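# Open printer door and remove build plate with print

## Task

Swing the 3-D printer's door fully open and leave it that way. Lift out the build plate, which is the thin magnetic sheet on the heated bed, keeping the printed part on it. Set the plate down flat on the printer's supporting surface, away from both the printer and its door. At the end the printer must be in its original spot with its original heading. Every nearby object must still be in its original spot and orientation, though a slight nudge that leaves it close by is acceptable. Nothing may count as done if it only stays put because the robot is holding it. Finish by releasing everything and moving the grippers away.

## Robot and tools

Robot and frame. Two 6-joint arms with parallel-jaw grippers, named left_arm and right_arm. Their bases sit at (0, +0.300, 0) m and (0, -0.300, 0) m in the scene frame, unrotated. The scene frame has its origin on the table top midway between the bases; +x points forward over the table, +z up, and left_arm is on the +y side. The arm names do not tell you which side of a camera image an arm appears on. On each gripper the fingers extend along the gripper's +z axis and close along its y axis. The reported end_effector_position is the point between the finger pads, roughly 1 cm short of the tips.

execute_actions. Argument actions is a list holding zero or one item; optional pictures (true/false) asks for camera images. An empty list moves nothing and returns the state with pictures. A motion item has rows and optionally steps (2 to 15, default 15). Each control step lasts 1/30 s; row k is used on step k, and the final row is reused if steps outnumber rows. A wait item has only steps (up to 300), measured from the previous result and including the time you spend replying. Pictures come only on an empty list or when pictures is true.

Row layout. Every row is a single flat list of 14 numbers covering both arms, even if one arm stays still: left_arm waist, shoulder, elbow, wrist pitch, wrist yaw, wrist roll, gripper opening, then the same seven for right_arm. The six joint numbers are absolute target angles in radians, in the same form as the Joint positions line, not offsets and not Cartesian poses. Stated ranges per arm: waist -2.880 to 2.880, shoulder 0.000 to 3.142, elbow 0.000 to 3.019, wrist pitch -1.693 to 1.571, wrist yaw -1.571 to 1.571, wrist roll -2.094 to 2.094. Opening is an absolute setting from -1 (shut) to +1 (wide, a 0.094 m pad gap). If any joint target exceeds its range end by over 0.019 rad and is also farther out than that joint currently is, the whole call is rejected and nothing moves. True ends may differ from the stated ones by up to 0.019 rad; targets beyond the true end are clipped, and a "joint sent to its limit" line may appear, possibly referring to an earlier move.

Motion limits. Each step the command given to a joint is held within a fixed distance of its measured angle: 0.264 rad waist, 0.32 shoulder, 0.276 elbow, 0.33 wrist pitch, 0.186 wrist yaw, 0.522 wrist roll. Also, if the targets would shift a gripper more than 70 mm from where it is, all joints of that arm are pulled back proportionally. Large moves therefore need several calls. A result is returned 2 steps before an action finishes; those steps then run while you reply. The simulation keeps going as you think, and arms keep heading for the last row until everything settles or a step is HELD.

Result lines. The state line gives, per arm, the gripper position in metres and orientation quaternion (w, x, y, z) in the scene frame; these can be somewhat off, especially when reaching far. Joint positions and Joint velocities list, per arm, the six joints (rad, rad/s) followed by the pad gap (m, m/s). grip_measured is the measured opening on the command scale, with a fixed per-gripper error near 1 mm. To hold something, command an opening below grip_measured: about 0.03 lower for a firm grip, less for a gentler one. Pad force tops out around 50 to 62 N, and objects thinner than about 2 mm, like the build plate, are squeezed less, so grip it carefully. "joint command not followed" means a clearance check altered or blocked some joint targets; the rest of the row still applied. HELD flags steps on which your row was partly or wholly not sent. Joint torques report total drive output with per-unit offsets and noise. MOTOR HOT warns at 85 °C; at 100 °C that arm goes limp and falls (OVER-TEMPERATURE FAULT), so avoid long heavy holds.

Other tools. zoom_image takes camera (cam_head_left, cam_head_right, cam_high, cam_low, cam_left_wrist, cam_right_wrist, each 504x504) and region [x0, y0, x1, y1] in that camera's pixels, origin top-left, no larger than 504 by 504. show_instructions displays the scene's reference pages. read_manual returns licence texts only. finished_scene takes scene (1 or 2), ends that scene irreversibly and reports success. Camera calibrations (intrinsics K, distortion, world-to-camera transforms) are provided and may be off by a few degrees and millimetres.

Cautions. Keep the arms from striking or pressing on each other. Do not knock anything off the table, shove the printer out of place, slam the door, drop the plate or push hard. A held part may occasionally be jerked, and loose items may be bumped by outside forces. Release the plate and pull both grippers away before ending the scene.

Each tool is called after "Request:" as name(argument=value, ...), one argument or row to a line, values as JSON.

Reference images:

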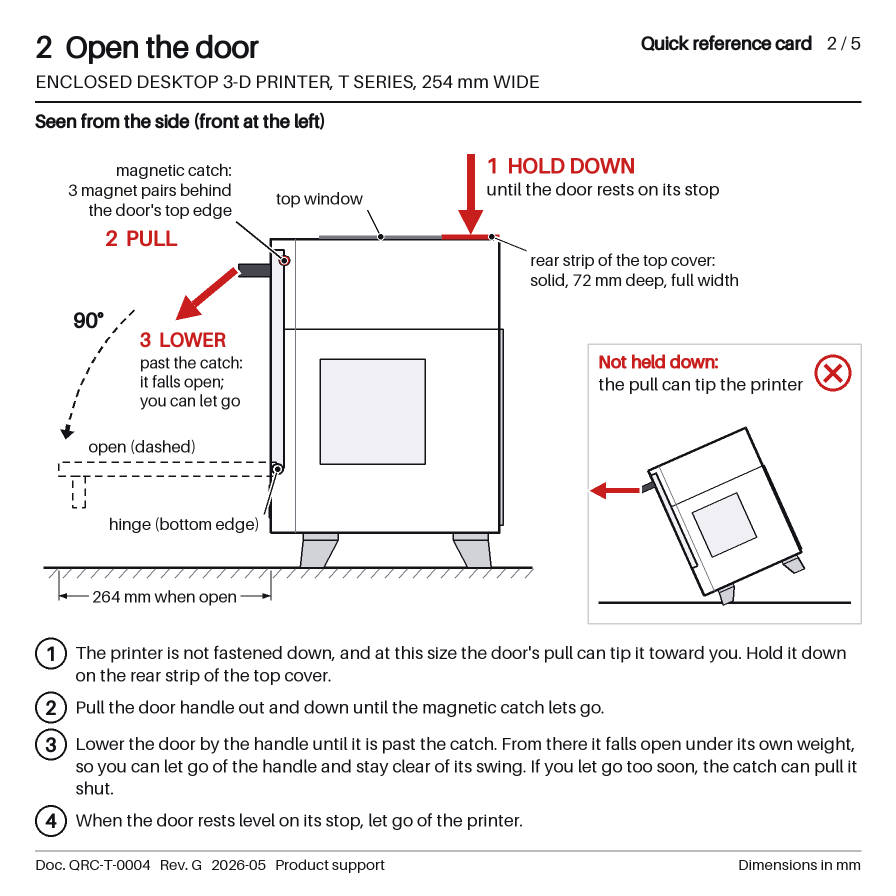

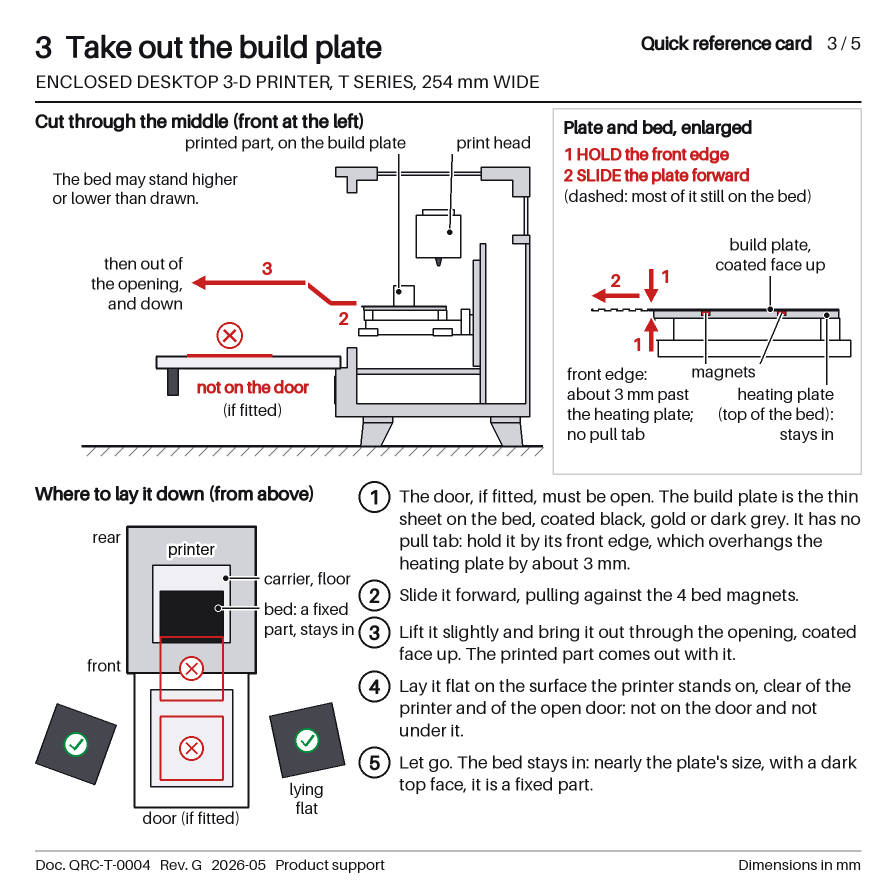

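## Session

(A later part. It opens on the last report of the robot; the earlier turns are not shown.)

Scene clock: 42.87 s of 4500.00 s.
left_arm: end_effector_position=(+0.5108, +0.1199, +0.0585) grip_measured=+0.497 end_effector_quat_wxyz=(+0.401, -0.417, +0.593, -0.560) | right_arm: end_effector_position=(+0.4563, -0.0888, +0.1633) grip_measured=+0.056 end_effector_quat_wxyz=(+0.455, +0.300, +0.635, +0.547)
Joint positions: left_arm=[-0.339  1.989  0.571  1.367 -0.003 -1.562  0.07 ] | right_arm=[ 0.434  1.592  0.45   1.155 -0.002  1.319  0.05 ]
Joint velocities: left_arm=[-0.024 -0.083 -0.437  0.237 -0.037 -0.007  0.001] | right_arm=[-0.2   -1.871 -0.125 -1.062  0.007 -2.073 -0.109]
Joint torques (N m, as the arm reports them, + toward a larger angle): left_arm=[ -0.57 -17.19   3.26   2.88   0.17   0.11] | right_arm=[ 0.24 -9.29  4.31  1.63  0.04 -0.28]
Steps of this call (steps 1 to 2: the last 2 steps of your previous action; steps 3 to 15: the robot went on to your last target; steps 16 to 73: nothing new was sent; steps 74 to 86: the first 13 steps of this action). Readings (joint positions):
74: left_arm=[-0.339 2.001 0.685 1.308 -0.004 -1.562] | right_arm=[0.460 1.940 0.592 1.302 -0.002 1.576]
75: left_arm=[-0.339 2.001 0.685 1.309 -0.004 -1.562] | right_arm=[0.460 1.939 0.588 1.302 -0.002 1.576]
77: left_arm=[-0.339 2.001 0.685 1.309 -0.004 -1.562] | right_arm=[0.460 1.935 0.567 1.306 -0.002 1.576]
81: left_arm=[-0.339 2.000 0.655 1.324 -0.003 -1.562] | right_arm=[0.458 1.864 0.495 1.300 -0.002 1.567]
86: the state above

Request:
execute_actions(
  actions=[
    {"rows": [[-0.342,1.90,0.53,1.31,0,-1.585,0.5,0.37,1.366,0.44,0.93,0,0.76,-0.3],[-0.346,1.855,0.535,1.22,0,-1.60,0.5,0.33,1.352,0.46,0.86,0,0.72,-0.4],[-0.350,1.81,0.54,1.13,0,-1.615,0.5,0.29,1.338,0.485,0.79,0,0.68,-0.5],[-0.354,1.765,0.545,1.04,0,-1.63,0.5,0.25,1.324,0.51,0.72,0,0.64,-0.6],[-0.358,1.72,0.55,0.95,0,-1.645,0.5,0.21,1.31,0.54,0.65,0,0.60,-0.7],[-0.362,1.675,0.555,0.86,0,-1.66,0.5,0.17,1.296,0.57,0.58,0,0.55,-0.8],[-0.366,1.63,0.56,0.77,0,-1.675,0.45,0.13,1.282,0.60,0.51,0,0.50,-0.9],[-0.370,1.585,0.565,0.68,0,-1.69,0.4,0.10,1.268,0.635,0.44,0,0.45,-1],[-0.374,1.54,0.57,0.59,0,-1.705,0.35,0.08,1.254,0.67,0.37,0,0.40,-1],[-0.378,1.495,0.575,0.50,0,-1.72,0.3,0.06,1.24,0.705,0.30,0,0.35,-1],[-0.382,1.45,0.58,0.41,0,-1.735,0.25,0.05,1.226,0.74,0.22,0,0.30,-1],[-0.386,1.40,0.585,0.32,0,-1.75,0.2,0.05,1.212,0.775,0.14,0,0.25,-1],[-0.390,1.35,0.59,0.23,0,-1.765,0.15,0.05,1.198,0.81,0.06,0,0.20,-1],[-0.394,1.30,0.595,0.14,0,-1.78,0.1,0.05,1.184,0.85,-0.02,0,0.15,-1],[-0.398,1.25,0.602,0.05,0,-1.795,0.05,0.05,1.17,0.885,-0.10,0,0.10,-1]], "steps": 15},
  ],
  pictures=false,
)

Scene clock: 44.07 s of 4500.00 s.
left_arm: end_effector_position=(+0.4678, +0.1174, +0.1108) grip_measured=+0.178 end_effector_quat_wxyz=(+0.271, -0.522, +0.670, -0.452) | right_arm: end_effector_position=(+0.5226, -0.2763, +0.2248) grip_measured=-0.985 end_effector_quat_wxyz=(+0.566, +0.156, +0.798, +0.137)
Joint positions: left_arm=[-0.372  1.438  0.556  0.423 -0.003 -1.694  0.055] | right_arm=[0.047 1.257 0.682 0.248 0.001 0.431 0.001]
Joint velocities: left_arm=[-0.151 -1.451  0.178 -2.654  0.022 -0.462 -0.052] | right_arm=[-0.405 -0.493  1.126 -2.488  0.022 -1.414 -0.   ]
Joint torques (N m, as the arm reports them, + toward a larger angle): left_arm=[ -1.77 -10.91  10.01   2.03   0.1    0.05] | right_arm=[ 2.23 -9.49 12.42  2.24 -0.09 -0.25]
Steps of this call (steps 1 to 2: the last 2 steps of your previous action; steps 3 to 23: the robot went on to your last target; steps 24 to 36: the first 13 steps of this action). Readings (joint positions):
24: left_arm=[-0.339 1.957 0.525 1.378 -0.003 -1.564] | right_arm=[0.406 1.376 0.425 0.991 -0.002 0.809]
25: left_arm=[-0.339 1.944 0.525 1.339 -0.003 -1.568] | right_arm=[0.397 1.373 0.426 0.962 -0.002 0.795]
27: left_arm=[-0.340 1.890 0.525 1.202 -0.003 -1.583] | right_arm=[0.352 1.359 0.436 0.856 -0.003 0.753]
31: left_arm=[-0.348 1.698 0.529 0.863 -0.003 -1.627] | right_arm=[0.189 1.324 0.513 0.606 -0.003 0.638]
36: the state above

Request:
execute_actions(
  actions=[
    {"rows": [[-0.399,1.242,0.646,-0.04,0,-1.796,0.0,0.05,1.156,0.916,-0.14,0,0.08,-1],[-0.400,1.234,0.690,-0.13,0,-1.797,-0.05,0.05,1.142,0.946,-0.18,0,0.06,-1],[-0.401,1.227,0.733,-0.22,0,-1.798,-0.1,0.05,1.128,0.977,-0.22,0,0.04,-1],[-0.402,1.219,0.777,-0.31,0,-1.799,-0.15,0.05,1.114,1.007,-0.26,0,0.02,-1],[-0.403,1.211,0.821,-0.40,0,-1.800,-0.2,0.05,1.100,1.038,-0.30,0,0,-1],[-0.404,1.203,0.865,-0.49,0,-1.801,-0.25,0.05,1.086,1.069,-0.34,0,0,-1],[-0.405,1.195,0.909,-0.58,0,-1.802,-0.3,0.05,1.072,1.099,-0.38,0,0,-1],[-0.406,1.188,0.953,-0.67,0,-1.803,-0.35,0.05,1.058,1.130,-0.42,0,0,-1],[-0.407,1.180,0.997,-0.76,0,-1.804,-0.35,0.05,1.044,1.160,-0.46,0,0,-1],[-0.408,1.172,1.040,-0.85,0,-1.805,-0.35,0.05,1.030,1.191,-0.50,0,0,-1],[-0.409,1.164,1.084,-0.94,0,-1.806,-0.35,0.05,1.016,1.222,-0.54,0,0,-1],[-0.410,1.156,1.128,-1.02,0,-1.807,-0.35,0.05,1.002,1.252,-0.58,0,0,-1],[-0.411,1.149,1.172,-1.09,0,-1.808,-0.35,0.05,0.988,1.283,-0.62,0,0,-1],[-0.412,1.141,1.216,-1.16,0,-1.809,-0.35,0.05,0.974,1.313,-0.65,0,0,-1],[-0.413,1.133,1.260,-1.227,0,-1.81,-0.35,0.05,0.961,1.344,-0.683,0,0,-1]], "steps": 15},
  ],
  pictures=false,
)

Scene clock: 44.77 s of 4500.00 s.
left_arm: end_effector_position=(+0.4111, +0.1286, +0.2272) grip_measured=-0.347 end_effector_quat_wxyz=(+0.120, -0.621, +0.740, -0.227) | right_arm: end_effector_position=(+0.5051, -0.2783, +0.3923) grip_measured=-0.985 end_effector_quat_wxyz=(+0.533, -0.000, +0.846, +0.023)
Joint positions: left_arm=[-0.395  1.198  1.021 -0.874 -0.003 -1.79   0.031] | right_arm=[ 0.044  1.076  1.082 -0.452  0.001  0.043  0.001]
Joint velocities: left_arm=[-0.024 -0.22   1.131 -2.19  -0.066 -0.081 -0.002] | right_arm=[-0.005 -0.386  0.647 -0.906 -0.037 -0.066 -0.001]
Joint torques (N m, as the arm reports them, + toward a larger angle): left_arm=[ -1.35 -11.9   14.85   1.23   0.09   0.02] | right_arm=[ 0.56 -8.63 14.08  1.81 -0.08 -0.23]
Steps of this call (steps 1 to 2: the last 2 steps of your previous action; steps 3 to 8: the robot went on to your last target; steps 9 to 21: the first 13 steps of this action). Readings (joint positions):
9: left_arm=[-0.390 1.217 0.574 0.053 -0.003 -1.771] | right_arm=[0.044 1.143 0.868 -0.081 0.001 0.155]
10: left_arm=[-0.390 1.218 0.585 0.003 -0.003 -1.774] | right_arm=[0.044 1.141 0.873 -0.105 0.001 0.139]
12: left_arm=[-0.390 1.220 0.633 -0.145 -0.003 -1.780] | right_arm=[0.044 1.141 0.895 -0.177 0.001 0.106]
16: left_arm=[-0.391 1.220 0.799 -0.475 -0.003 -1.786] | right_arm=[0.044 1.129 0.975 -0.307 0.001 0.061]
21: the state above

Request:
execute_actions(
  actions=[
    {"rows": [[-0.414,1.154,1.304,-1.27,0,-1.81,-0.35,0.05,0.98,1.385,-0.70,0,0,-1],[-0.415,1.175,1.349,-1.31,0,-1.81,-0.35,0.05,1.00,1.425,-0.715,0,0,-1],[-0.416,1.196,1.393,-1.35,0,-1.81,-0.35,0.05,1.02,1.465,-0.73,0,0,-1],[-0.417,1.217,1.438,-1.39,0,-1.81,-0.35,0.05,1.045,1.505,-0.745,0,0,-1],[-0.418,1.238,1.482,-1.43,0,-1.81,-0.35,0.05,1.075,1.545,-0.76,0,0,-1],[-0.419,1.259,1.526,-1.46,0,-1.81,-0.35,0.05,1.11,1.585,-0.775,0,0,-1],[-0.420,1.280,1.571,-1.49,0,-1.81,-0.35,0.06,1.15,1.625,-0.79,0,0,-1],[-0.421,1.301,1.615,-1.52,0,-1.81,-0.35,0.08,1.195,1.665,-0.80,0,0,-1],[-0.422,1.322,1.660,-1.55,0,-1.81,-0.35,0.11,1.24,1.70,-0.81,0,0,-1],[-0.423,1.343,1.704,-1.575,0,-1.81,-0.35,0.14,1.29,1.735,-0.82,0,0,-1],[-0.424,1.364,1.748,-1.60,0,-1.81,-0.35,0.17,1.34,1.77,-0.83,0,0,-1],[-0.425,1.385,1.793,-1.62,0,-1.81,-0.35,0.20,1.39,1.805,-0.84,0,0,-1],[-0.426,1.406,1.837,-1.64,0,-1.81,-0.35,0.23,1.44,1.84,-0.85,0,0,-1],[-0.427,1.427,1.882,-1.655,0,-1.81,-0.35,0.26,1.49,1.87,-0.86,0,0,-1],[-0.428,1.447,1.926,-1.665,0,-1.81,-0.35,0.29,1.538,1.904,-0.866,0,0,-1]], "steps": 15},
  ],
  pictures=true,
)

Scene clock: 45.77 s of 4500.00 s.
left_arm: end_effector_position=(+0.4097, +0.1206, +0.4195) grip_measured=-0.347 end_effector_quat_wxyz=(+0.079, -0.630, +0.757, -0.155) | right_arm: end_effector_position=(+0.5461, -0.2289, +0.6039) grip_measured=-0.985 end_effector_quat_wxyz=(+0.579, -0.048, +0.813, +0.041)
Joint positions: left_arm=[-0.413  1.352  1.715 -1.584 -0.003 -1.8    0.031] | right_arm=[ 0.131  1.276  1.741 -0.796  0.002  0.013  0.001]
Joint velocities: left_arm=[-0.024  0.571  1.263 -0.701 -0.037 -0.051  0.   ] | right_arm=[ 0.689  0.972  0.647 -0.154 -0.007  0.022  0.   ]
Joint torques (N m, as the arm reports them, + toward a larger angle): left_arm=[ -1.79 -10.56  14.03   0.44   0.06  -0.02] | right_arm=[ 1.55 -7.02 10.45  1.21 -0.14 -0.19]
Steps of this call (steps 1 to 2: the last 2 steps of your previous action; steps 3 to 17: the robot went on to your last target; steps 18 to 30: the first 13 steps of this action). Readings (joint positions):
18: left_arm=[-0.402 1.115 1.238 -1.224 -0.003 -1.799] | right_arm=[0.044 0.941 1.321 -0.672 0.001 0.014]
19: left_arm=[-0.402 1.121 1.248 -1.247 -0.003 -1.799] | right_arm=[0.044 0.949 1.329 -0.683 0.001 0.013]
21: left_arm=[-0.403 1.149 1.297 -1.315 -0.003 -1.800] | right_arm=[0.044 0.982 1.374 -0.712 0.001 0.013]
25: left_arm=[-0.407 1.246 1.480 -1.450 -0.003 -1.800] | right_arm=[0.047 1.099 1.547 -0.764 0.001 0.013]
30: the state above
camera_calibration (this result's frames):
cam_left_wrist: T_world_to_cam=[[0.933552, -0.15596, 0.322733, -0.496371], [-0.33161, -0.717588, 0.612456, -0.0258359], [0.136071, -0.678781, -0.721624, 0.457625], [0, 0, 0, 1]] pos_world=[0.392551, 0.214673, 0.506252]
cam_right_wrist: T_world_to_cam=[[0.131567, -0.991189, -0.0153084, -0.286296], [-0.808784, -0.0984006, -0.579816, 0.777278], [0.5732, 0.0886661, -0.814604, 0.322066], [0, 0, 0, 1]] pos_world=[0.481709, -0.235845, 0.708651]

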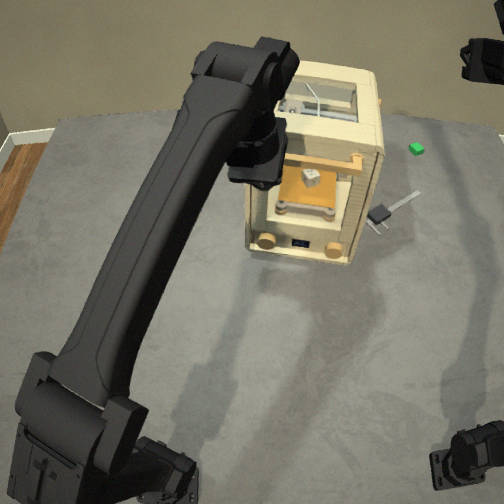

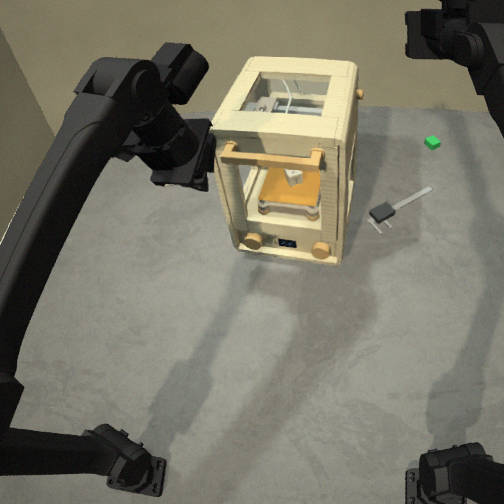

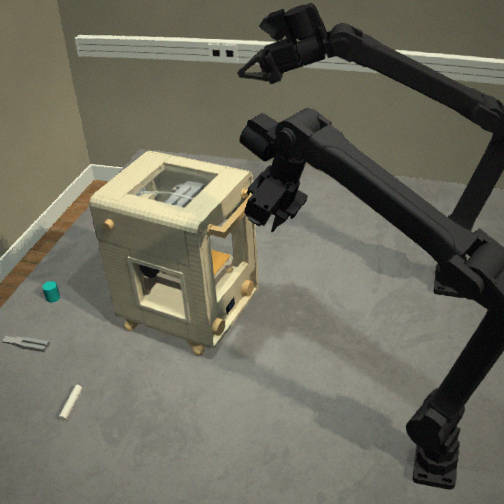

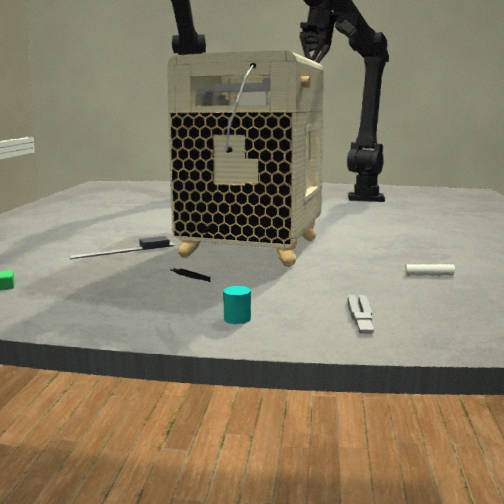

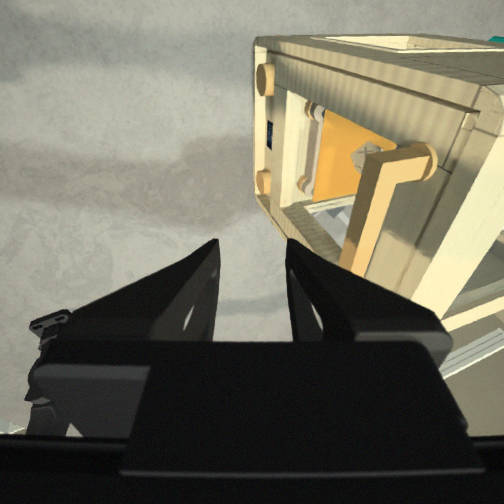

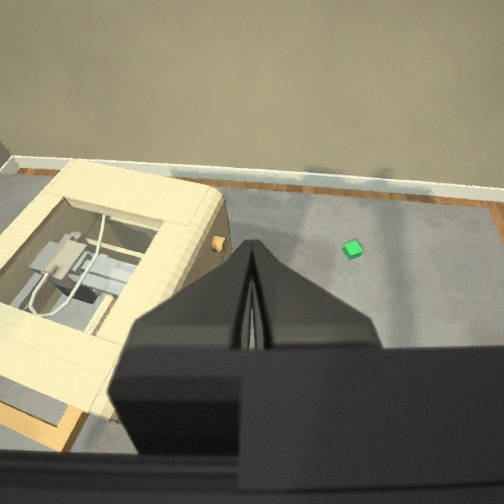

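Request:
execute_actions(
  actions=[
    {"rows": [[-0.429,1.456,1.932,-1.662,0,-1.81,-0.35,0.292,1.555,1.93,-0.872,0,0,-1],[-0.430,1.465,1.938,-1.658,0,-1.81,-0.35,0.294,1.573,1.957,-0.877,0,0,-1],[-0.431,1.474,1.944,-1.654,0,-1.81,-0.35,0.296,1.590,1.983,-0.883,0,0,-1],[-0.432,1.483,1.950,-1.650,0,-1.81,-0.35,0.298,1.608,2.010,-0.888,0,0,-1],[-0.433,1.492,1.956,-1.646,0,-1.81,-0.35,0.300,1.625,2.036,-0.894,0,0,-1],[-0.434,1.501,1.962,-1.642,0,-1.81,-0.35,0.302,1.643,2.062,-0.900,0,0,-1],[-0.435,1.510,1.968,-1.638,0,-1.81,-0.35,0.304,1.660,2.089,-0.905,0,0,-1],[-0.436,1.519,1.974,-1.634,0,-1.81,-0.35,0.305,1.678,2.115,-0.911,0,0,-1],[-0.437,1.528,1.980,-1.630,0,-1.81,-0.35,0.305,1.695,2.142,-0.916,0,0,-1],[-0.438,1.537,1.986,-1.626,0,-1.81,-0.35,0.305,1.713,2.168,-0.922,0,0,-1],[-0.439,1.546,1.992,-1.622,0,-1.81,-0.35,0.305,1.730,2.194,-0.928,0,0,-1],[-0.440,1.555,1.998,-1.619,0,-1.81,-0.35,0.305,1.748,2.221,-0.933,0,0,-1],[-0.440,1.564,2.004,-1.616,0,-1.81,-0.35,0.305,1.765,2.247,-0.939,0,0,-1],[-0.440,1.573,2.012,-1.614,0,-1.81,-0.35,0.305,1.783,2.274,-0.944,0,0,-1],[-0.440,1.581,2.020,-1.612,0,-1.81,-0.35,0.305,1.80,2.30,-0.95,0,0,-1]], "steps": 15},
  ],
  pictures=false,
)

Request:
execute_actions(
  actions=[
    {"rows": [[-0.440,1.581,2.020,-1.612,0,-1.81,-0.35,0.305,1.812,2.312,-0.955,0,0,-1],[-0.440,1.581,2.020,-1.612,0,-1.81,-0.35,0.305,1.824,2.324,-0.96,0,0,-1],[-0.440,1.581,2.020,-1.612,0,-1.81,-0.35,0.305,1.836,2.336,-0.965,0,0,-1],[-0.440,1.581,2.020,-1.612,0,-1.81,-0.35,0.305,1.848,2.348,-0.97,0,0,-1],[-0.440,1.581,2.020,-1.612,0,-1.81,-0.35,0.305,1.860,2.360,-0.975,0,0,-1],[-0.440,1.581,2.020,-1.612,0,-1.81,-0.35,0.305,1.872,2.372,-0.98,0,0,-1],[-0.440,1.581,2.020,-1.612,0,-1.81,-0.35,0.305,1.884,2.384,-0.985,0,0,-1],[-0.440,1.581,2.020,-1.612,0,-1.81,-0.35,0.305,1.896,2.394,-0.99,0,0,-1],[-0.440,1.581,2.020,-1.612,0,-1.81,-0.35,0.305,1.908,2.402,-0.995,0,0,-1],[-0.440,1.581,2.020,-1.612,0,-1.81,-0.35,0.305,1.920,2.410,-1.0,0,0,-1],[-0.440,1.581,2.020,-1.612,0,-1.81,-0.35,0.305,1.930,2.416,-1.0,0,0,-1],[-0.440,1.581,2.020,-1.612,0,-1.81,-0.35,0.305,1.940,2.422,-1.0,0,0,-1],[-0.440,1.581,2.020,-1.612,0,-1.81,-0.35,0.305,1.948,2.428,-1.0,0,0,-1],[-0.440,1.581,2.020,-1.612,0,-1.81,-0.35,0.305,1.955,2.432,-1.0,0,0,-1],[-0.440,1.581,2.020,-1.612,0,-1.81,-0.35,0.305,1.960,2.436,-1.0,0,0,-1]], "steps": 15},
  ],
  pictures=true,
)

Scene clock: 46.80 s of 4500.00 s.
left_arm: end_effector_position=(+0.4588, +0.0910, +0.4426) grip_measured=-0.347 end_effector_quat_wxyz=(+0.082, -0.623, +0.760, -0.163) | right_arm: end_effector_position=(+0.6662, -0.0964, +0.5710) grip_measured=-0.985 end_effector_quat_wxyz=(+0.532, -0.120, +0.834, +0.083)
Joint positions: left_arm=[-0.428  1.516  1.948 -1.635 -0.003 -1.8    0.031] | right_arm=[ 0.297  1.69   2.168 -0.911 -0.     0.011  0.001]
Joint velocities: left_arm=[-0.034  0.317  0.12   0.085 -0.022 -0.066 -0.   ] | right_arm=[-0.005  0.562  0.735 -0.183  0.037 -0.007 -0.001]
Joint torques (N m, as the arm reports them, + toward a larger angle): left_arm=[ -1.32 -12.57  14.25   1.27   0.04   0.01] | right_arm=[  0.86 -12.43  11.75   1.61  -0.04  -0.21]
Steps of this call (steps 1 to 2: the last 2 steps of your previous action; steps 3 to 18: the robot went on to your last target; steps 19 to 31: the first 13 steps of this action). Readings (joint positions):
19: left_arm=[-0.417 1.425 1.890 -1.655 -0.003 -1.800] | right_arm=[0.294 1.561 1.857 -0.860 -0.000 0.011]
20: left_arm=[-0.417 1.426 1.890 -1.655 -0.003 -1.800] | right_arm=[0.294 1.559 1.867 -0.863 -0.000 0.011]
22: left_arm=[-0.418 1.431 1.896 -1.655 -0.003 -1.800] | right_arm=[0.294 1.566 1.909 -0.871 -0.000 0.011]
26: left_arm=[-0.422 1.463 1.921 -1.653 -0.003 -1.800] | right_arm=[0.294 1.608 2.029 -0.886 -0.000 0.011]
31: the state above

Scene clock: 47.30 s of 4500.00 s.
left_arm: end_effector_position=(+0.4778, +0.0812, +0.4270) grip_measured=-0.347 end_effector_quat_wxyz=(+0.078, -0.623, +0.762, -0.155) | right_arm: end_effector_position=(+0.7364, -0.0746, +0.5009) grip_measured=-0.985 end_effector_quat_wxyz=(+0.486, -0.124, +0.861, +0.076)
Joint positions: left_arm=[-0.43   1.571  1.972 -1.623 -0.003 -1.8    0.031] | right_arm=[ 0.298  1.918  2.362 -0.986 -0.     0.011  0.001]
Joint velocities: left_arm=[-0.015 -0.005 -0.012  0.007 -0.007 -0.022  0.002] | right_arm=[-0.015  0.288  0.164 -0.046 -0.022 -0.007 -0.   ]
Joint torques (N m, as the arm reports them, + toward a larger angle): left_arm=[ -1.49 -15.68  14.18   1.2    0.08  -0.01] | right_arm=[  1.04 -17.64  13.46   1.62  -0.05  -0.21]
Steps of this call (steps 1 to 2: the last 2 steps of your previous action; steps 3 to 15: the first 13 steps of this action). Readings (joint positions):
3: left_arm=[-0.430 1.549 1.962 -1.627 -0.003 -1.800] | right_arm=[0.298 1.749 2.241 -0.928 -0.000 0.011]
4: left_arm=[-0.430 1.557 1.965 -1.625 -0.003 -1.800] | right_arm=[0.298 1.767 2.259 -0.933 -0.000 0.011]
6: left_arm=[-0.430 1.567 1.966 -1.623 -0.003 -1.800] | right_arm=[0.298 1.799 2.284 -0.944 -0.000 0.011]
10: left_arm=[-0.430 1.571 1.966 -1.623 -0.003 -1.800] | right_arm=[0.298 1.857 2.323 -0.967 -0.000 0.011]
15: the state above
camera_calibration (this result's frames):
cam_left_wrist: T_world_to_cam=[[0.931138, -0.171761, 0.321683, -0.565615], [-0.34297, -0.712213, 0.612474, -0.0312047], [0.123908, -0.680625, -0.722077, 0.433188], [0, 0, 0, 1]] pos_world=[0.462288, 0.175464, 0.513856]
cam_right_wrist: T_world_to_cam=[[0.293454, -0.955857, -0.0148846, -0.276794], [-0.87909, -0.263703, -0.397067, 0.834591], [0.375615, 0.129606, -0.917669, 0.31553], [0, 0, 0, 1]] pos_world=[0.696389, -0.085386, 0.616821]

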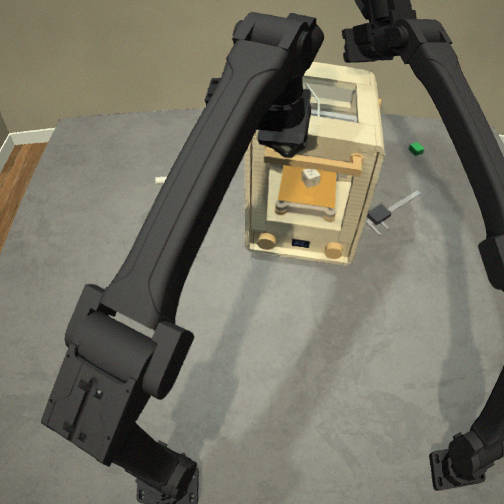

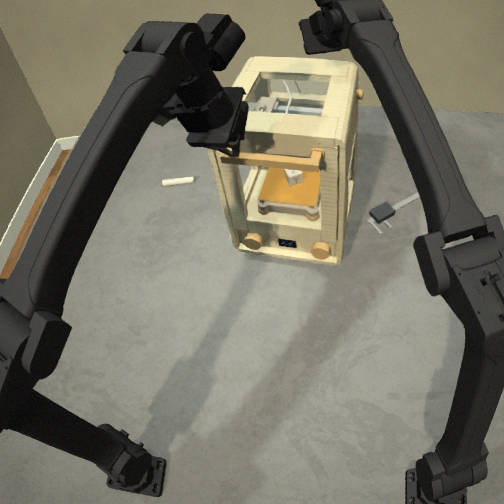

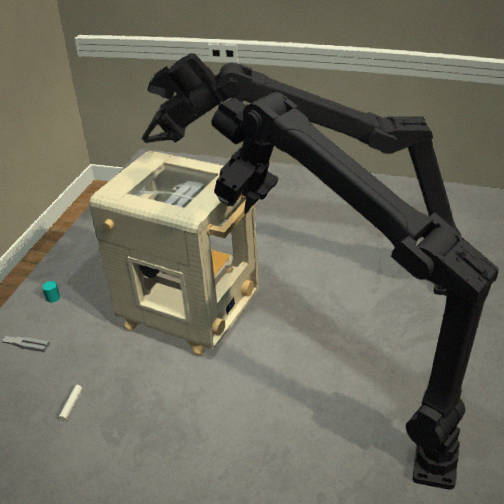

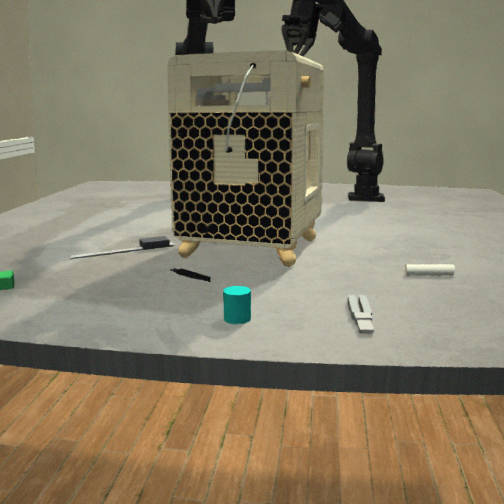

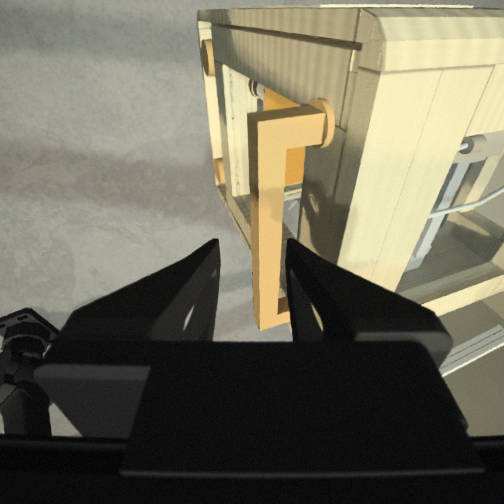

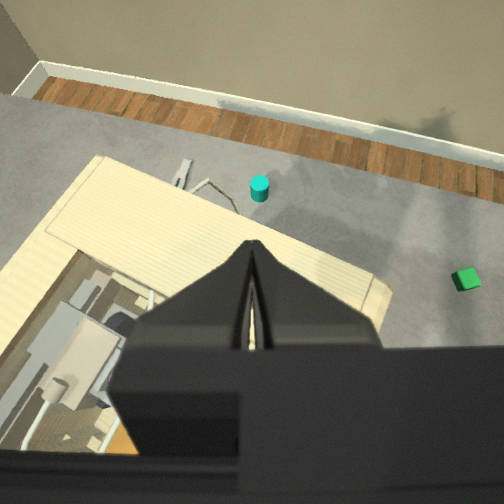

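Request:
execute_actions(
  actions=[
    {"rows": [[-0.440,1.582,2.000,-1.605,0,-1.81,-0.3,0.305,1.961,2.43,-0.996,0,0,-1],[-0.440,1.583,1.985,-1.594,0,-1.81,-0.3,0.305,1.962,2.42,-0.992,0,0,-1],[-0.440,1.584,1.972,-1.583,0,-1.81,-0.3,0.305,1.963,2.41,-0.988,0,0,-1],[-0.440,1.585,1.960,-1.572,0,-1.81,-0.3,0.305,1.964,2.40,-0.984,0,0,-1],[-0.440,1.586,1.948,-1.561,0,-1.81,-0.3,0.305,1.965,2.39,-0.980,0,0,-1],[-0.440,1.587,1.936,-1.550,0,-1.81,-0.3,0.305,1.966,2.38,-0.975,0,0,-1],[-0.440,1.588,1.924,-1.539,0,-1.81,-0.3,0.305,1.967,2.37,-0.970,0,0,-1],[-0.440,1.589,1.912,-1.528,0,-1.81,-0.3,0.305,1.968,2.36,-0.965,0,0,-1],[-0.440,1.590,1.900,-1.517,0,-1.81,-0.3,0.305,1.969,2.35,-0.960,0,0,-1],[-0.440,1.591,1.890,-1.508,0,-1.81,-0.3,0.305,1.970,2.345,-0.955,0,0,-1],[-0.440,1.592,1.890,-1.508,0,-1.81,-0.3,0.305,1.971,2.340,-0.950,0,0,-1],[-0.440,1.592,1.890,-1.508,0,-1.81,-0.3,0.305,1.972,2.335,-0.945,0,0,-1],[-0.440,1.592,1.890,-1.508,0,-1.81,-0.3,0.305,1.973,2.330,-0.940,0,0,-1],[-0.440,1.592,1.890,-1.508,0,-1.81,-0.3,0.305,1.974,2.325,-0.935,0,0,-1],[-0.440,1.592,1.890,-1.508,0,-1.81,-0.3,0.305,1.975,2.320,-0.932,0,0,-1]], "steps": 15},
  ],
  pictures=true,
)

Scene clock: 48.57 s of 4500.00 s.
left_arm: end_effector_position=(+0.4922, +0.0746, +0.4005) grip_measured=-0.303 end_effector_quat_wxyz=(+0.082, -0.622, +0.761, -0.163) | right_arm: end_effector_position=(+0.7516, -0.0700, +0.4641) grip_measured=-0.985 end_effector_quat_wxyz=(+0.468, -0.126, +0.872, +0.073)
Joint positions: left_arm=[-0.43   1.574  1.896 -1.526 -0.003 -1.8    0.033] | right_arm=[ 0.298  1.955  2.341 -0.97  -0.     0.011  0.001]
Joint velocities: left_arm=[ 0.005  0.063 -0.134  0.042 -0.037  0.007 -0.001] | right_arm=[ 0.005  0.005 -0.237  0.09   0.007  0.022 -0.001]
Joint torques (N m, as the arm reports them, + toward a larger angle): left_arm=[ -1.5  -15.16  10.59   1.34   0.08  -0.02] | right_arm=[  0.93 -18.25   9.46   2.68  -0.04  -0.21]
Steps of this call (steps 1 to 2: the last 2 steps of your previous action; steps 3 to 25: the robot went on to your last target; steps 26 to 38: the first 13 steps of this action). Readings (joint positions):
26: left_arm=[-0.430 1.571 1.972 -1.622 -0.003 -1.800] | right_arm=[0.298 1.955 2.387 -0.989 -0.000 0.011]
27: left_arm=[-0.430 1.571 1.972 -1.619 -0.003 -1.800] | right_arm=[0.298 1.955 2.387 -0.989 -0.000 0.011]
29: left_arm=[-0.430 1.571 1.972 -1.605 -0.003 -1.800] | right_arm=[0.298 1.955 2.387 -0.989 -0.000 0.011]
33: left_arm=[-0.430 1.571 1.949 -1.561 -0.003 -1.800] | right_arm=[0.298 1.955 2.380 -0.987 -0.000 0.011]
38: the state above
camera_calibration (this result's frames):
cam_left_wrist: T_world_to_cam=[[0.925526, -0.16919, 0.338786, -0.575946], [-0.353375, -0.707446, 0.612084, -0.00980489], [0.136115, -0.686218, -0.714547, 0.399147], [0, 0, 0, 1]] pos_world=[0.475259, 0.169521, 0.486333]
cam_right_wrist: T_world_to_cam=[[0.292846, -0.956044, -0.0148856, -0.276902], [-0.894503, -0.268429, -0.357505, 0.82739], [0.337795, 0.118009, -0.933793, 0.310581], [0, 0, 0, 1]] pos_world=[0.71628, -0.0792869, 0.581692]

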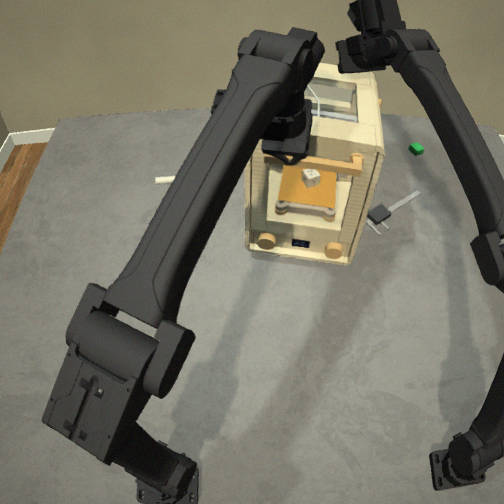

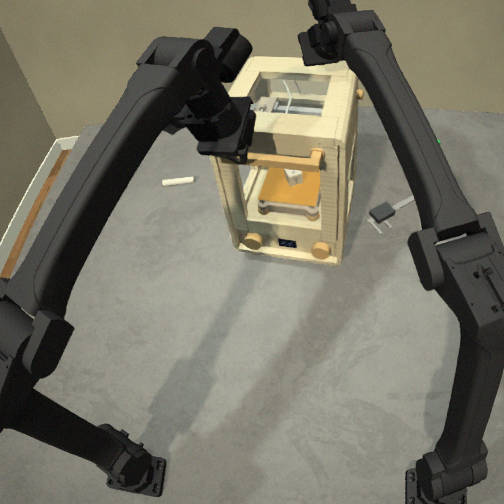

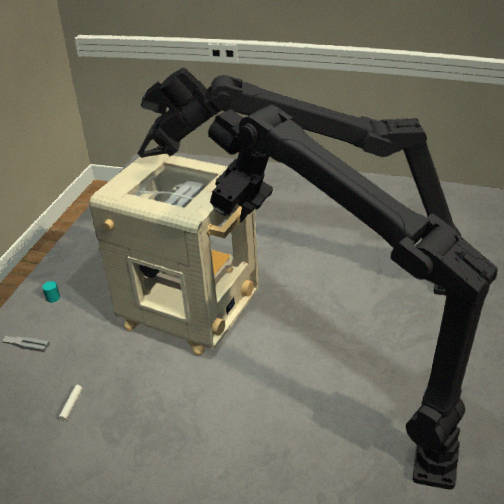

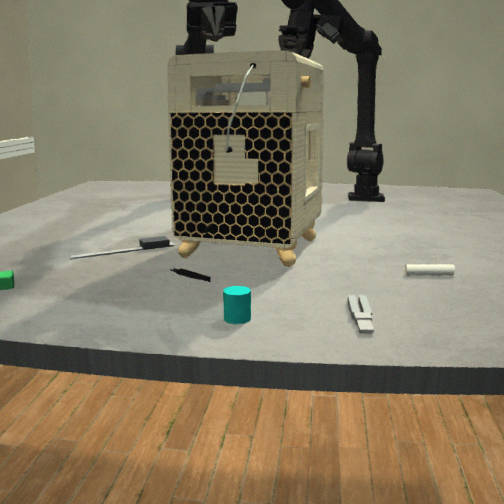

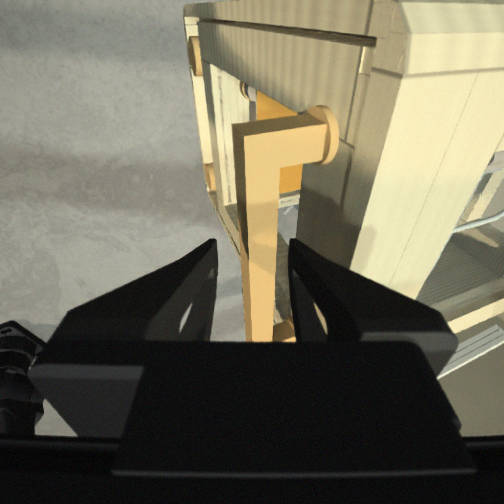

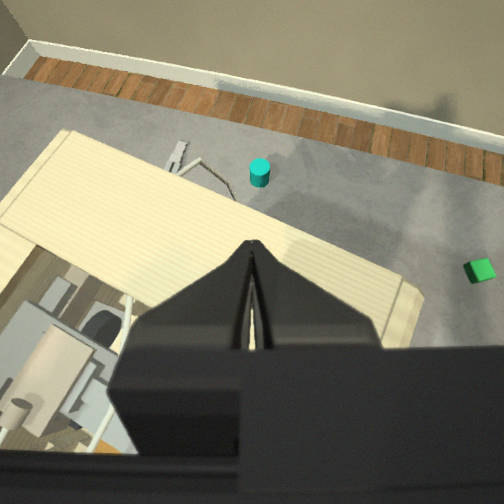

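Request:
execute_actions(
  actions=[
    {"rows": [[-0.440,1.594,1.882,-1.504,0,-1.81,-0.3,0.305,1.977,2.315,-0.930,0,0,-1],[-0.440,1.596,1.875,-1.500,0,-1.81,-0.3,0.305,1.979,2.310,-0.927,0,0,-1],[-0.440,1.598,1.868,-1.495,0,-1.81,-0.3,0.305,1.981,2.305,-0.924,0,0,-1],[-0.440,1.600,1.861,-1.490,0,-1.81,-0.3,0.305,1.983,2.300,-0.921,0,0,-1],[-0.440,1.602,1.854,-1.485,0,-1.81,-0.3,0.305,1.985,2.295,-0.918,0,0,-1],[-0.440,1.604,1.847,-1.480,0,-1.81,-0.3,0.305,1.985,2.290,-0.915,0,0,-1],[-0.440,1.605,1.840,-1.475,0,-1.81,-0.3,0.305,1.985,2.285,-0.912,0,0,-1],[-0.440,1.605,1.835,-1.470,0,-1.81,-0.3,0.305,1.985,2.280,-0.909,0,0,-1],[-0.440,1.605,1.830,-1.465,0,-1.81,-0.3,0.305,1.985,2.275,-0.906,0,0,-1],[-0.440,1.605,1.825,-1.460,0,-1.81,-0.3,0.305,1.985,2.270,-0.903,0,0,-1],[-0.440,1.605,1.820,-1.455,0,-1.81,-0.3,0.305,1.985,2.265,-0.900,0,0,-1],[-0.440,1.605,1.820,-1.450,0,-1.81,-0.3,0.305,1.985,2.260,-0.897,0,0,-1],[-0.440,1.605,1.820,-1.450,0,-1.81,-0.3,0.305,1.985,2.255,-0.894,0,0,-1],[-0.440,1.605,1.820,-1.450,0,-1.81,-0.3,0.305,1.985,2.250,-0.891,0,0,-1],[-0.440,1.605,1.820,-1.450,0,-1.81,-0.3,0.305,1.985,2.245,-0.888,0,0,-1]], "steps": 15},
  ],
  pictures=true,
)

Scene clock: 49.33 s of 4500.00 s.
left_arm: end_effector_position=(+0.4980, +0.0719, +0.3737) grip_measured=-0.302 end_effector_quat_wxyz=(+0.079, -0.623, +0.762, -0.158) | right_arm: end_effector_position=(+0.7602, -0.0673, +0.4372) grip_measured=-0.985 end_effector_quat_wxyz=(+0.464, -0.126, +0.874, +0.072)
Joint positions: left_arm=[-0.43   1.578  1.83  -1.468 -0.003 -1.8    0.033] | right_arm=[ 0.298  1.96   2.278 -0.911 -0.     0.011  0.001]
Joint velocities: left_arm=[ 0.015  0.015 -0.071  0.066  0.051 -0.007  0.001] | right_arm=[ 0.005 -0.005 -0.081  0.12  -0.037 -0.066 -0.   ]
Joint torques (N m, as the arm reports them, + toward a larger angle): left_arm=[ -1.91 -14.83   9.97   1.25   0.06  -0.01] | right_arm=[  0.74 -17.85   8.05   2.4   -0.02  -0.21]
Steps of this call (steps 1 to 2: the last 2 steps of your previous action; steps 3 to 10: the robot went on to your last target; steps 11 to 23: the first 13 steps of this action). Readings (joint positions):
11: left_arm=[-0.430 1.576 1.893 -1.520 -0.003 -1.800] | right_arm=[0.298 1.960 2.319 -0.952 -0.000 0.011]
12: left_arm=[-0.430 1.576 1.891 -1.518 -0.003 -1.800] | right_arm=[0.298 1.960 2.319 -0.951 -0.000 0.011]
14: left_arm=[-0.430 1.576 1.884 -1.511 -0.003 -1.800] | right_arm=[0.298 1.960 2.313 -0.946 -0.000 0.011]
18: left_arm=[-0.430 1.576 1.856 -1.492 -0.003 -1.800] | right_arm=[0.298 1.960 2.293 -0.934 -0.000 0.011]
23: the state above
camera_calibration (this result's frames):
cam_left_wrist: T_world_to_cam=[[0.928997, -0.17078, 0.328329, -0.570373], [-0.347006, -0.710364, 0.612348, 0.00372295], [0.128656, -0.682801, -0.719187, 0.382572], [0, 0, 0, 1]] pos_world=[0.481947, 0.166457, 0.460131]
cam_right_wrist: T_world_to_cam=[[0.292721, -0.956082, -0.0148825, -0.277209], [-0.897468, -0.269338, -0.349297, 0.824851], [0.329949, 0.115603, -0.936894, 0.289417], [0, 0, 0, 1]] pos_world=[0.725929, -0.076328, 0.555146]

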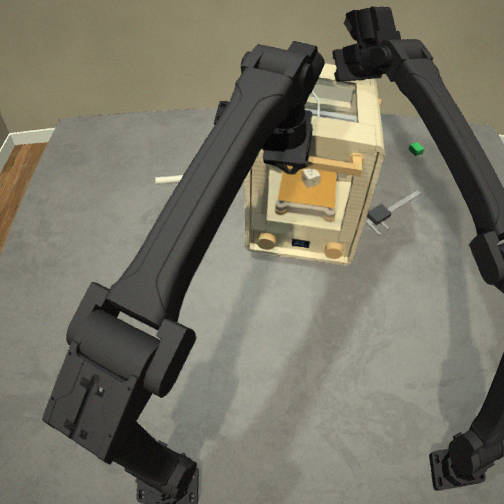

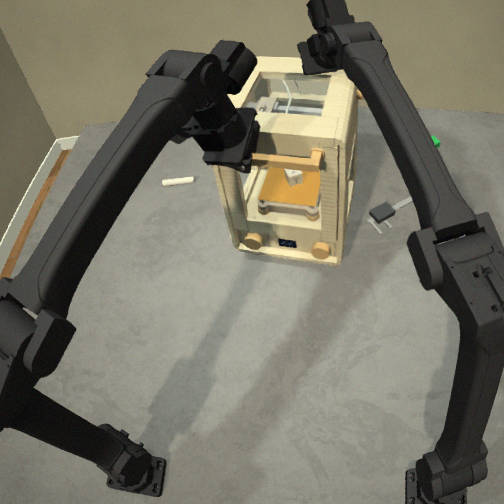

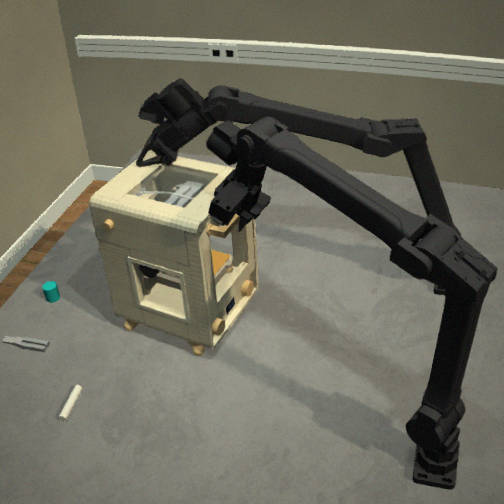

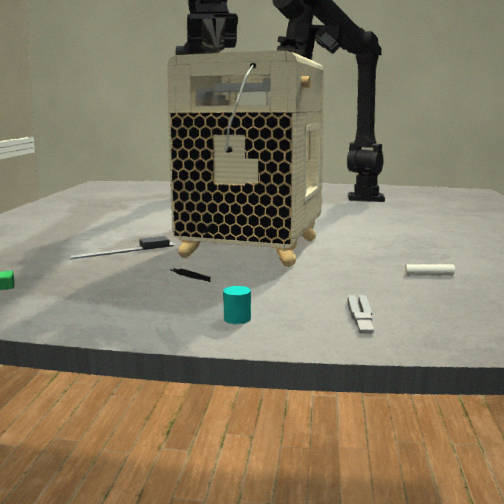

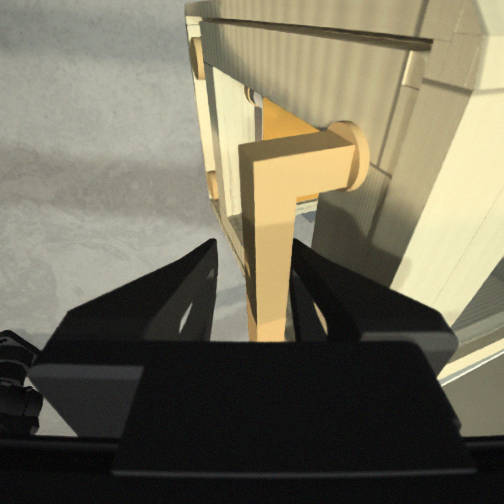

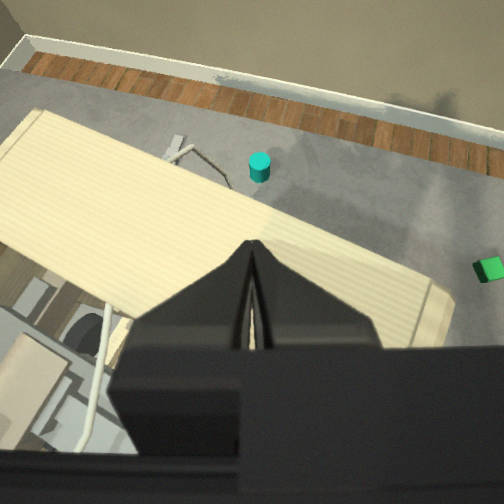

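Request:
execute_actions(
  actions=[
    {"rows": [[-0.440,1.608,1.820,-1.448,0,-1.81,-0.3,0.305,1.990,2.245,-0.888,0,0,-1],[-0.440,1.611,1.820,-1.446,0,-1.81,-0.3,0.305,1.995,2.245,-0.888,0,0,-1],[-0.440,1.614,1.820,-1.444,0,-1.81,-0.3,0.305,2.000,2.245,-0.888,0,0,-1],[-0.440,1.617,1.820,-1.442,0,-1.81,-0.3,0.305,2.004,2.245,-0.888,0,0,-1],[-0.440,1.620,1.820,-1.440,0,-1.81,-0.3,0.305,2.008,2.245,-0.888,0,0,-1],[-0.440,1.622,1.820,-1.440,0,-1.81,-0.3,0.305,2.012,2.245,-0.888,0,0,-1],[-0.440,1.624,1.820,-1.440,0,-1.81,-0.3,0.305,2.016,2.245,-0.888,0,0,-1],[-0.440,1.625,1.820,-1.440,0,-1.81,-0.3,0.305,2.020,2.245,-0.888,0,0,-1],[-0.440,1.625,1.820,-1.440,0,-1.81,-0.3,0.305,2.024,2.245,-0.888,0,0,-1],[-0.440,1.625,1.820,-1.440,0,-1.81,-0.3,0.305,2.028,2.245,-0.888,0,0,-1],[-0.440,1.625,1.820,-1.440,0,-1.81,-0.3,0.305,2.032,2.245,-0.888,0,0,-1],[-0.440,1.625,1.820,-1.440,0,-1.81,-0.3,0.305,2.036,2.245,-0.888,0,0,-1],[-0.440,1.625,1.820,-1.440,0,-1.81,-0.3,0.305,2.040,2.245,-0.888,0,0,-1],[-0.440,1.625,1.820,-1.440,0,-1.81,-0.3,0.305,2.040,2.245,-0.888,0,0,-1],[-0.440,1.625,1.820,-1.440,0,-1.81,-0.3,0.305,2.040,2.245,-0.888,0,0,-1]], "steps": 15},
  ],
  pictures=true,
)

Scene clock: 50.37 s of 4500.00 s.
left_arm: end_effector_position=(+0.5047, +0.0689, +0.3643) grip_measured=-0.302 end_effector_quat_wxyz=(+0.078, -0.623, +0.762, -0.156) | right_arm: end_effector_position=(+0.7631, -0.0664, +0.4364) grip_measured=-0.985 end_effector_quat_wxyz=(+0.470, -0.126, +0.871, +0.073)
Joint positions: left_arm=[-0.43   1.595  1.827 -1.453 -0.003 -1.8    0.033] | right_arm=[ 0.298  1.96   2.268 -0.888 -0.     0.011  0.001]
Joint velocities: left_arm=[ 0.005  0.044  0.007 -0.022 -0.007 -0.066  0.   ] | right_arm=[-0.015  0.005 -0.002  0.037 -0.081  0.022 -0.   ]
Joint torques (N m, as the arm reports them, + toward a larger angle): left_arm=[ -1.77 -14.94   9.89   1.38   0.07   0.  ] | right_arm=[  0.84 -14.3    7.83   1.84  -0.04  -0.2 ]
Steps of this call (steps 1 to 2: the last 2 steps of your previous action; steps 3 to 18: the robot went on to your last target; steps 19 to 31: the first 13 steps of this action). Readings (joint positions):
19: left_arm=[-0.430 1.578 1.827 -1.463 -0.003 -1.800] | right_arm=[0.298 1.958 2.268 -0.891 -0.000 0.011]
20: left_arm=[-0.430 1.578 1.827 -1.461 -0.003 -1.800] | right_arm=[0.298 1.958 2.268 -0.891 -0.000 0.011]
22: left_arm=[-0.430 1.579 1.827 -1.458 -0.003 -1.800] | right_arm=[0.298 1.958 2.268 -0.891 -0.000 0.011]
26: left_arm=[-0.430 1.585 1.827 -1.453 -0.003 -1.800] | right_arm=[0.298 1.958 2.268 -0.891 -0.000 0.011]
31: the state above
camera_calibration (this result's frames):
cam_left_wrist: T_world_to_cam=[[0.930691, -0.171556, 0.323083, -0.572881], [-0.34382, -0.711824, 0.61245, 0.0081084], [0.124909, -0.681084, -0.721472, 0.375436], [0, 0, 0, 1]] pos_world=[0.489067, 0.163194, 0.450989]
cam_right_wrist: T_world_to_cam=[[0.292911, -0.956024, -0.0148868, -0.277359], [-0.892929, -0.267946, -0.361776, 0.82942], [0.341878, 0.119261, -0.932146, 0.276627], [0, 0, 0, 1]] pos_world=[0.727283, -0.0759131, 0.553792]

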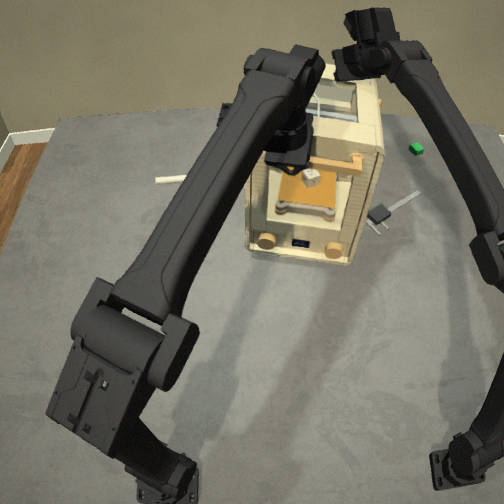

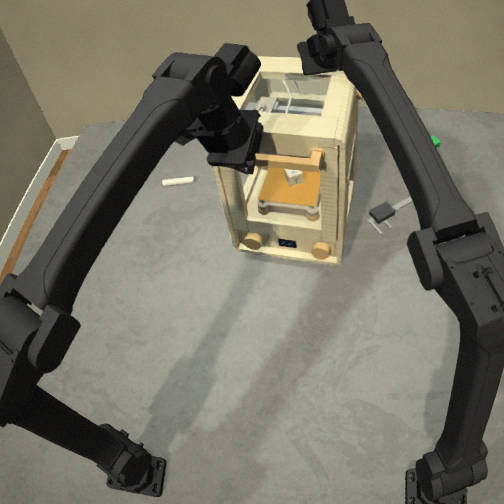

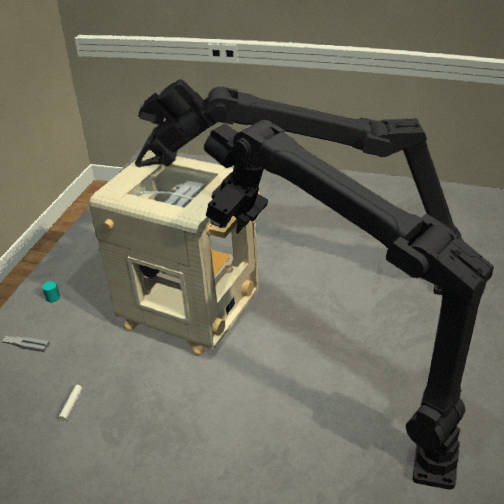

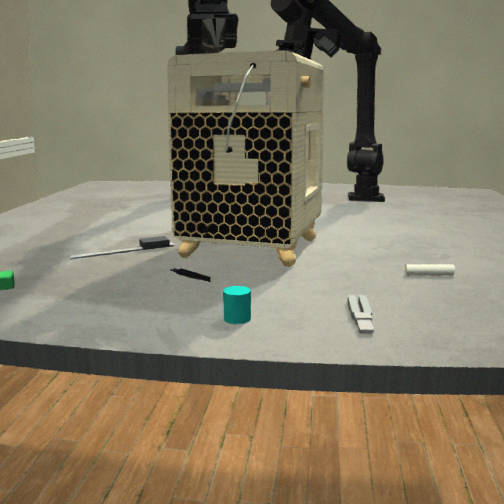

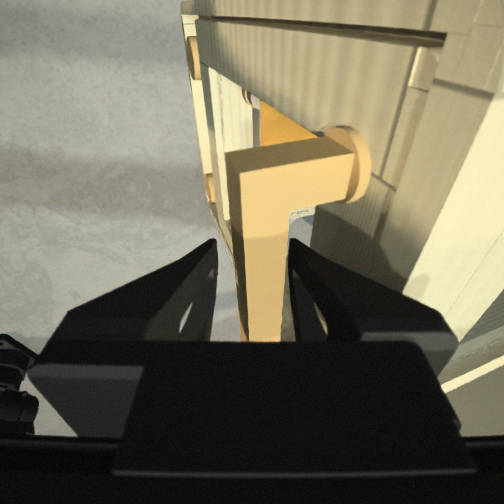

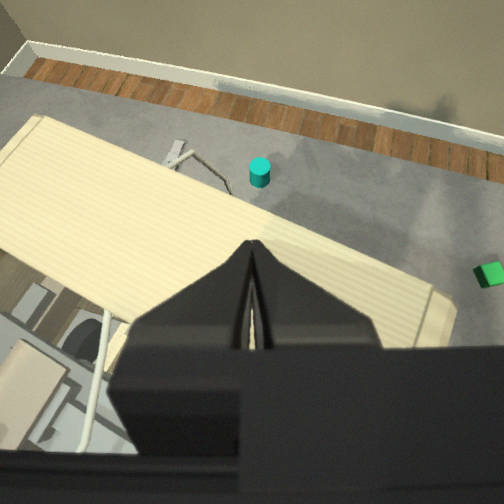

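Request:
execute_actions(
  actions="[{\"rows\": [[-0.441,1.610,1.812,-1.440,0,-1.81,-0.3,0.305,2.040,2.\n245,-0.888,0,0,-1],[-0.442,1.598,1.802,-1.438,0,-1.81,-0.3,0.305,2.040,2.245,-0.888,0,0,-1],[-0.443,1.586,1.792,-1.435,0,-1.81,-0.3,0.305,2.040,2.245,-0.888,0,0,-1],[-0.444,1.576,1.782,-1.432,0,-1.81,-0.3,0.305,2.040,2.245,-0.888,0,0,-1],[-0.445,1.568,1.772,-1.429,0,-1.81,-0.3,0.305,2.040,2.245,-0.888,0,0,-1],[-0.446,1.560,1.762,-1.426,0,-1.81,-0.3,0.305,2.040,2.245,-0.888,0,0,-1],[-0.447,1.552,1.752,-1.423,0,-1.81,-0.3,0.305,2.040,2.245,-0.888,0,0,-1],[-0.448,1.544,1.742,-1.420,0,-1.81,-0.3,0.305,2.040,2.245,-0.888,0,0,-1],[-0.449,1.536,1.732,-1.417,0,-1.81,-0.3,0.305,2.040,2.245,-0.888,0,0,-1],[-0.450,1.528,1.722,-1.414,0,-1.81,-0.3,0.305,2.040,2.245,-0.888,0,0,-1],[-0.451,1.520,1.712,-1.411,0,-1.81,-0.3,0.305,2.040,2.245,-0.888,0,0,-1],[-0.452,1.512,1.702,-1.408,0,-1.81,-0.3,0.305,2.040,2.245,-0.888,0,0,-1],[-0.453,1.504,1.692,-1.405,0,-1.81,-0.3,0.305,2.040,2.245,-0.888,0,0,-1],[-0.454,1.500,1.690,-1.402,0,-1.81,-0.3,0.305,2.040,2.245,-0.888,0,0,-1],[-0.455,1.500,1.690,-1.400,0,-1.81,-0.3,0.305,2.040,2.245,-0.888,0,0,-1]], \"steps\": 15}]",
  pictures=true,
)



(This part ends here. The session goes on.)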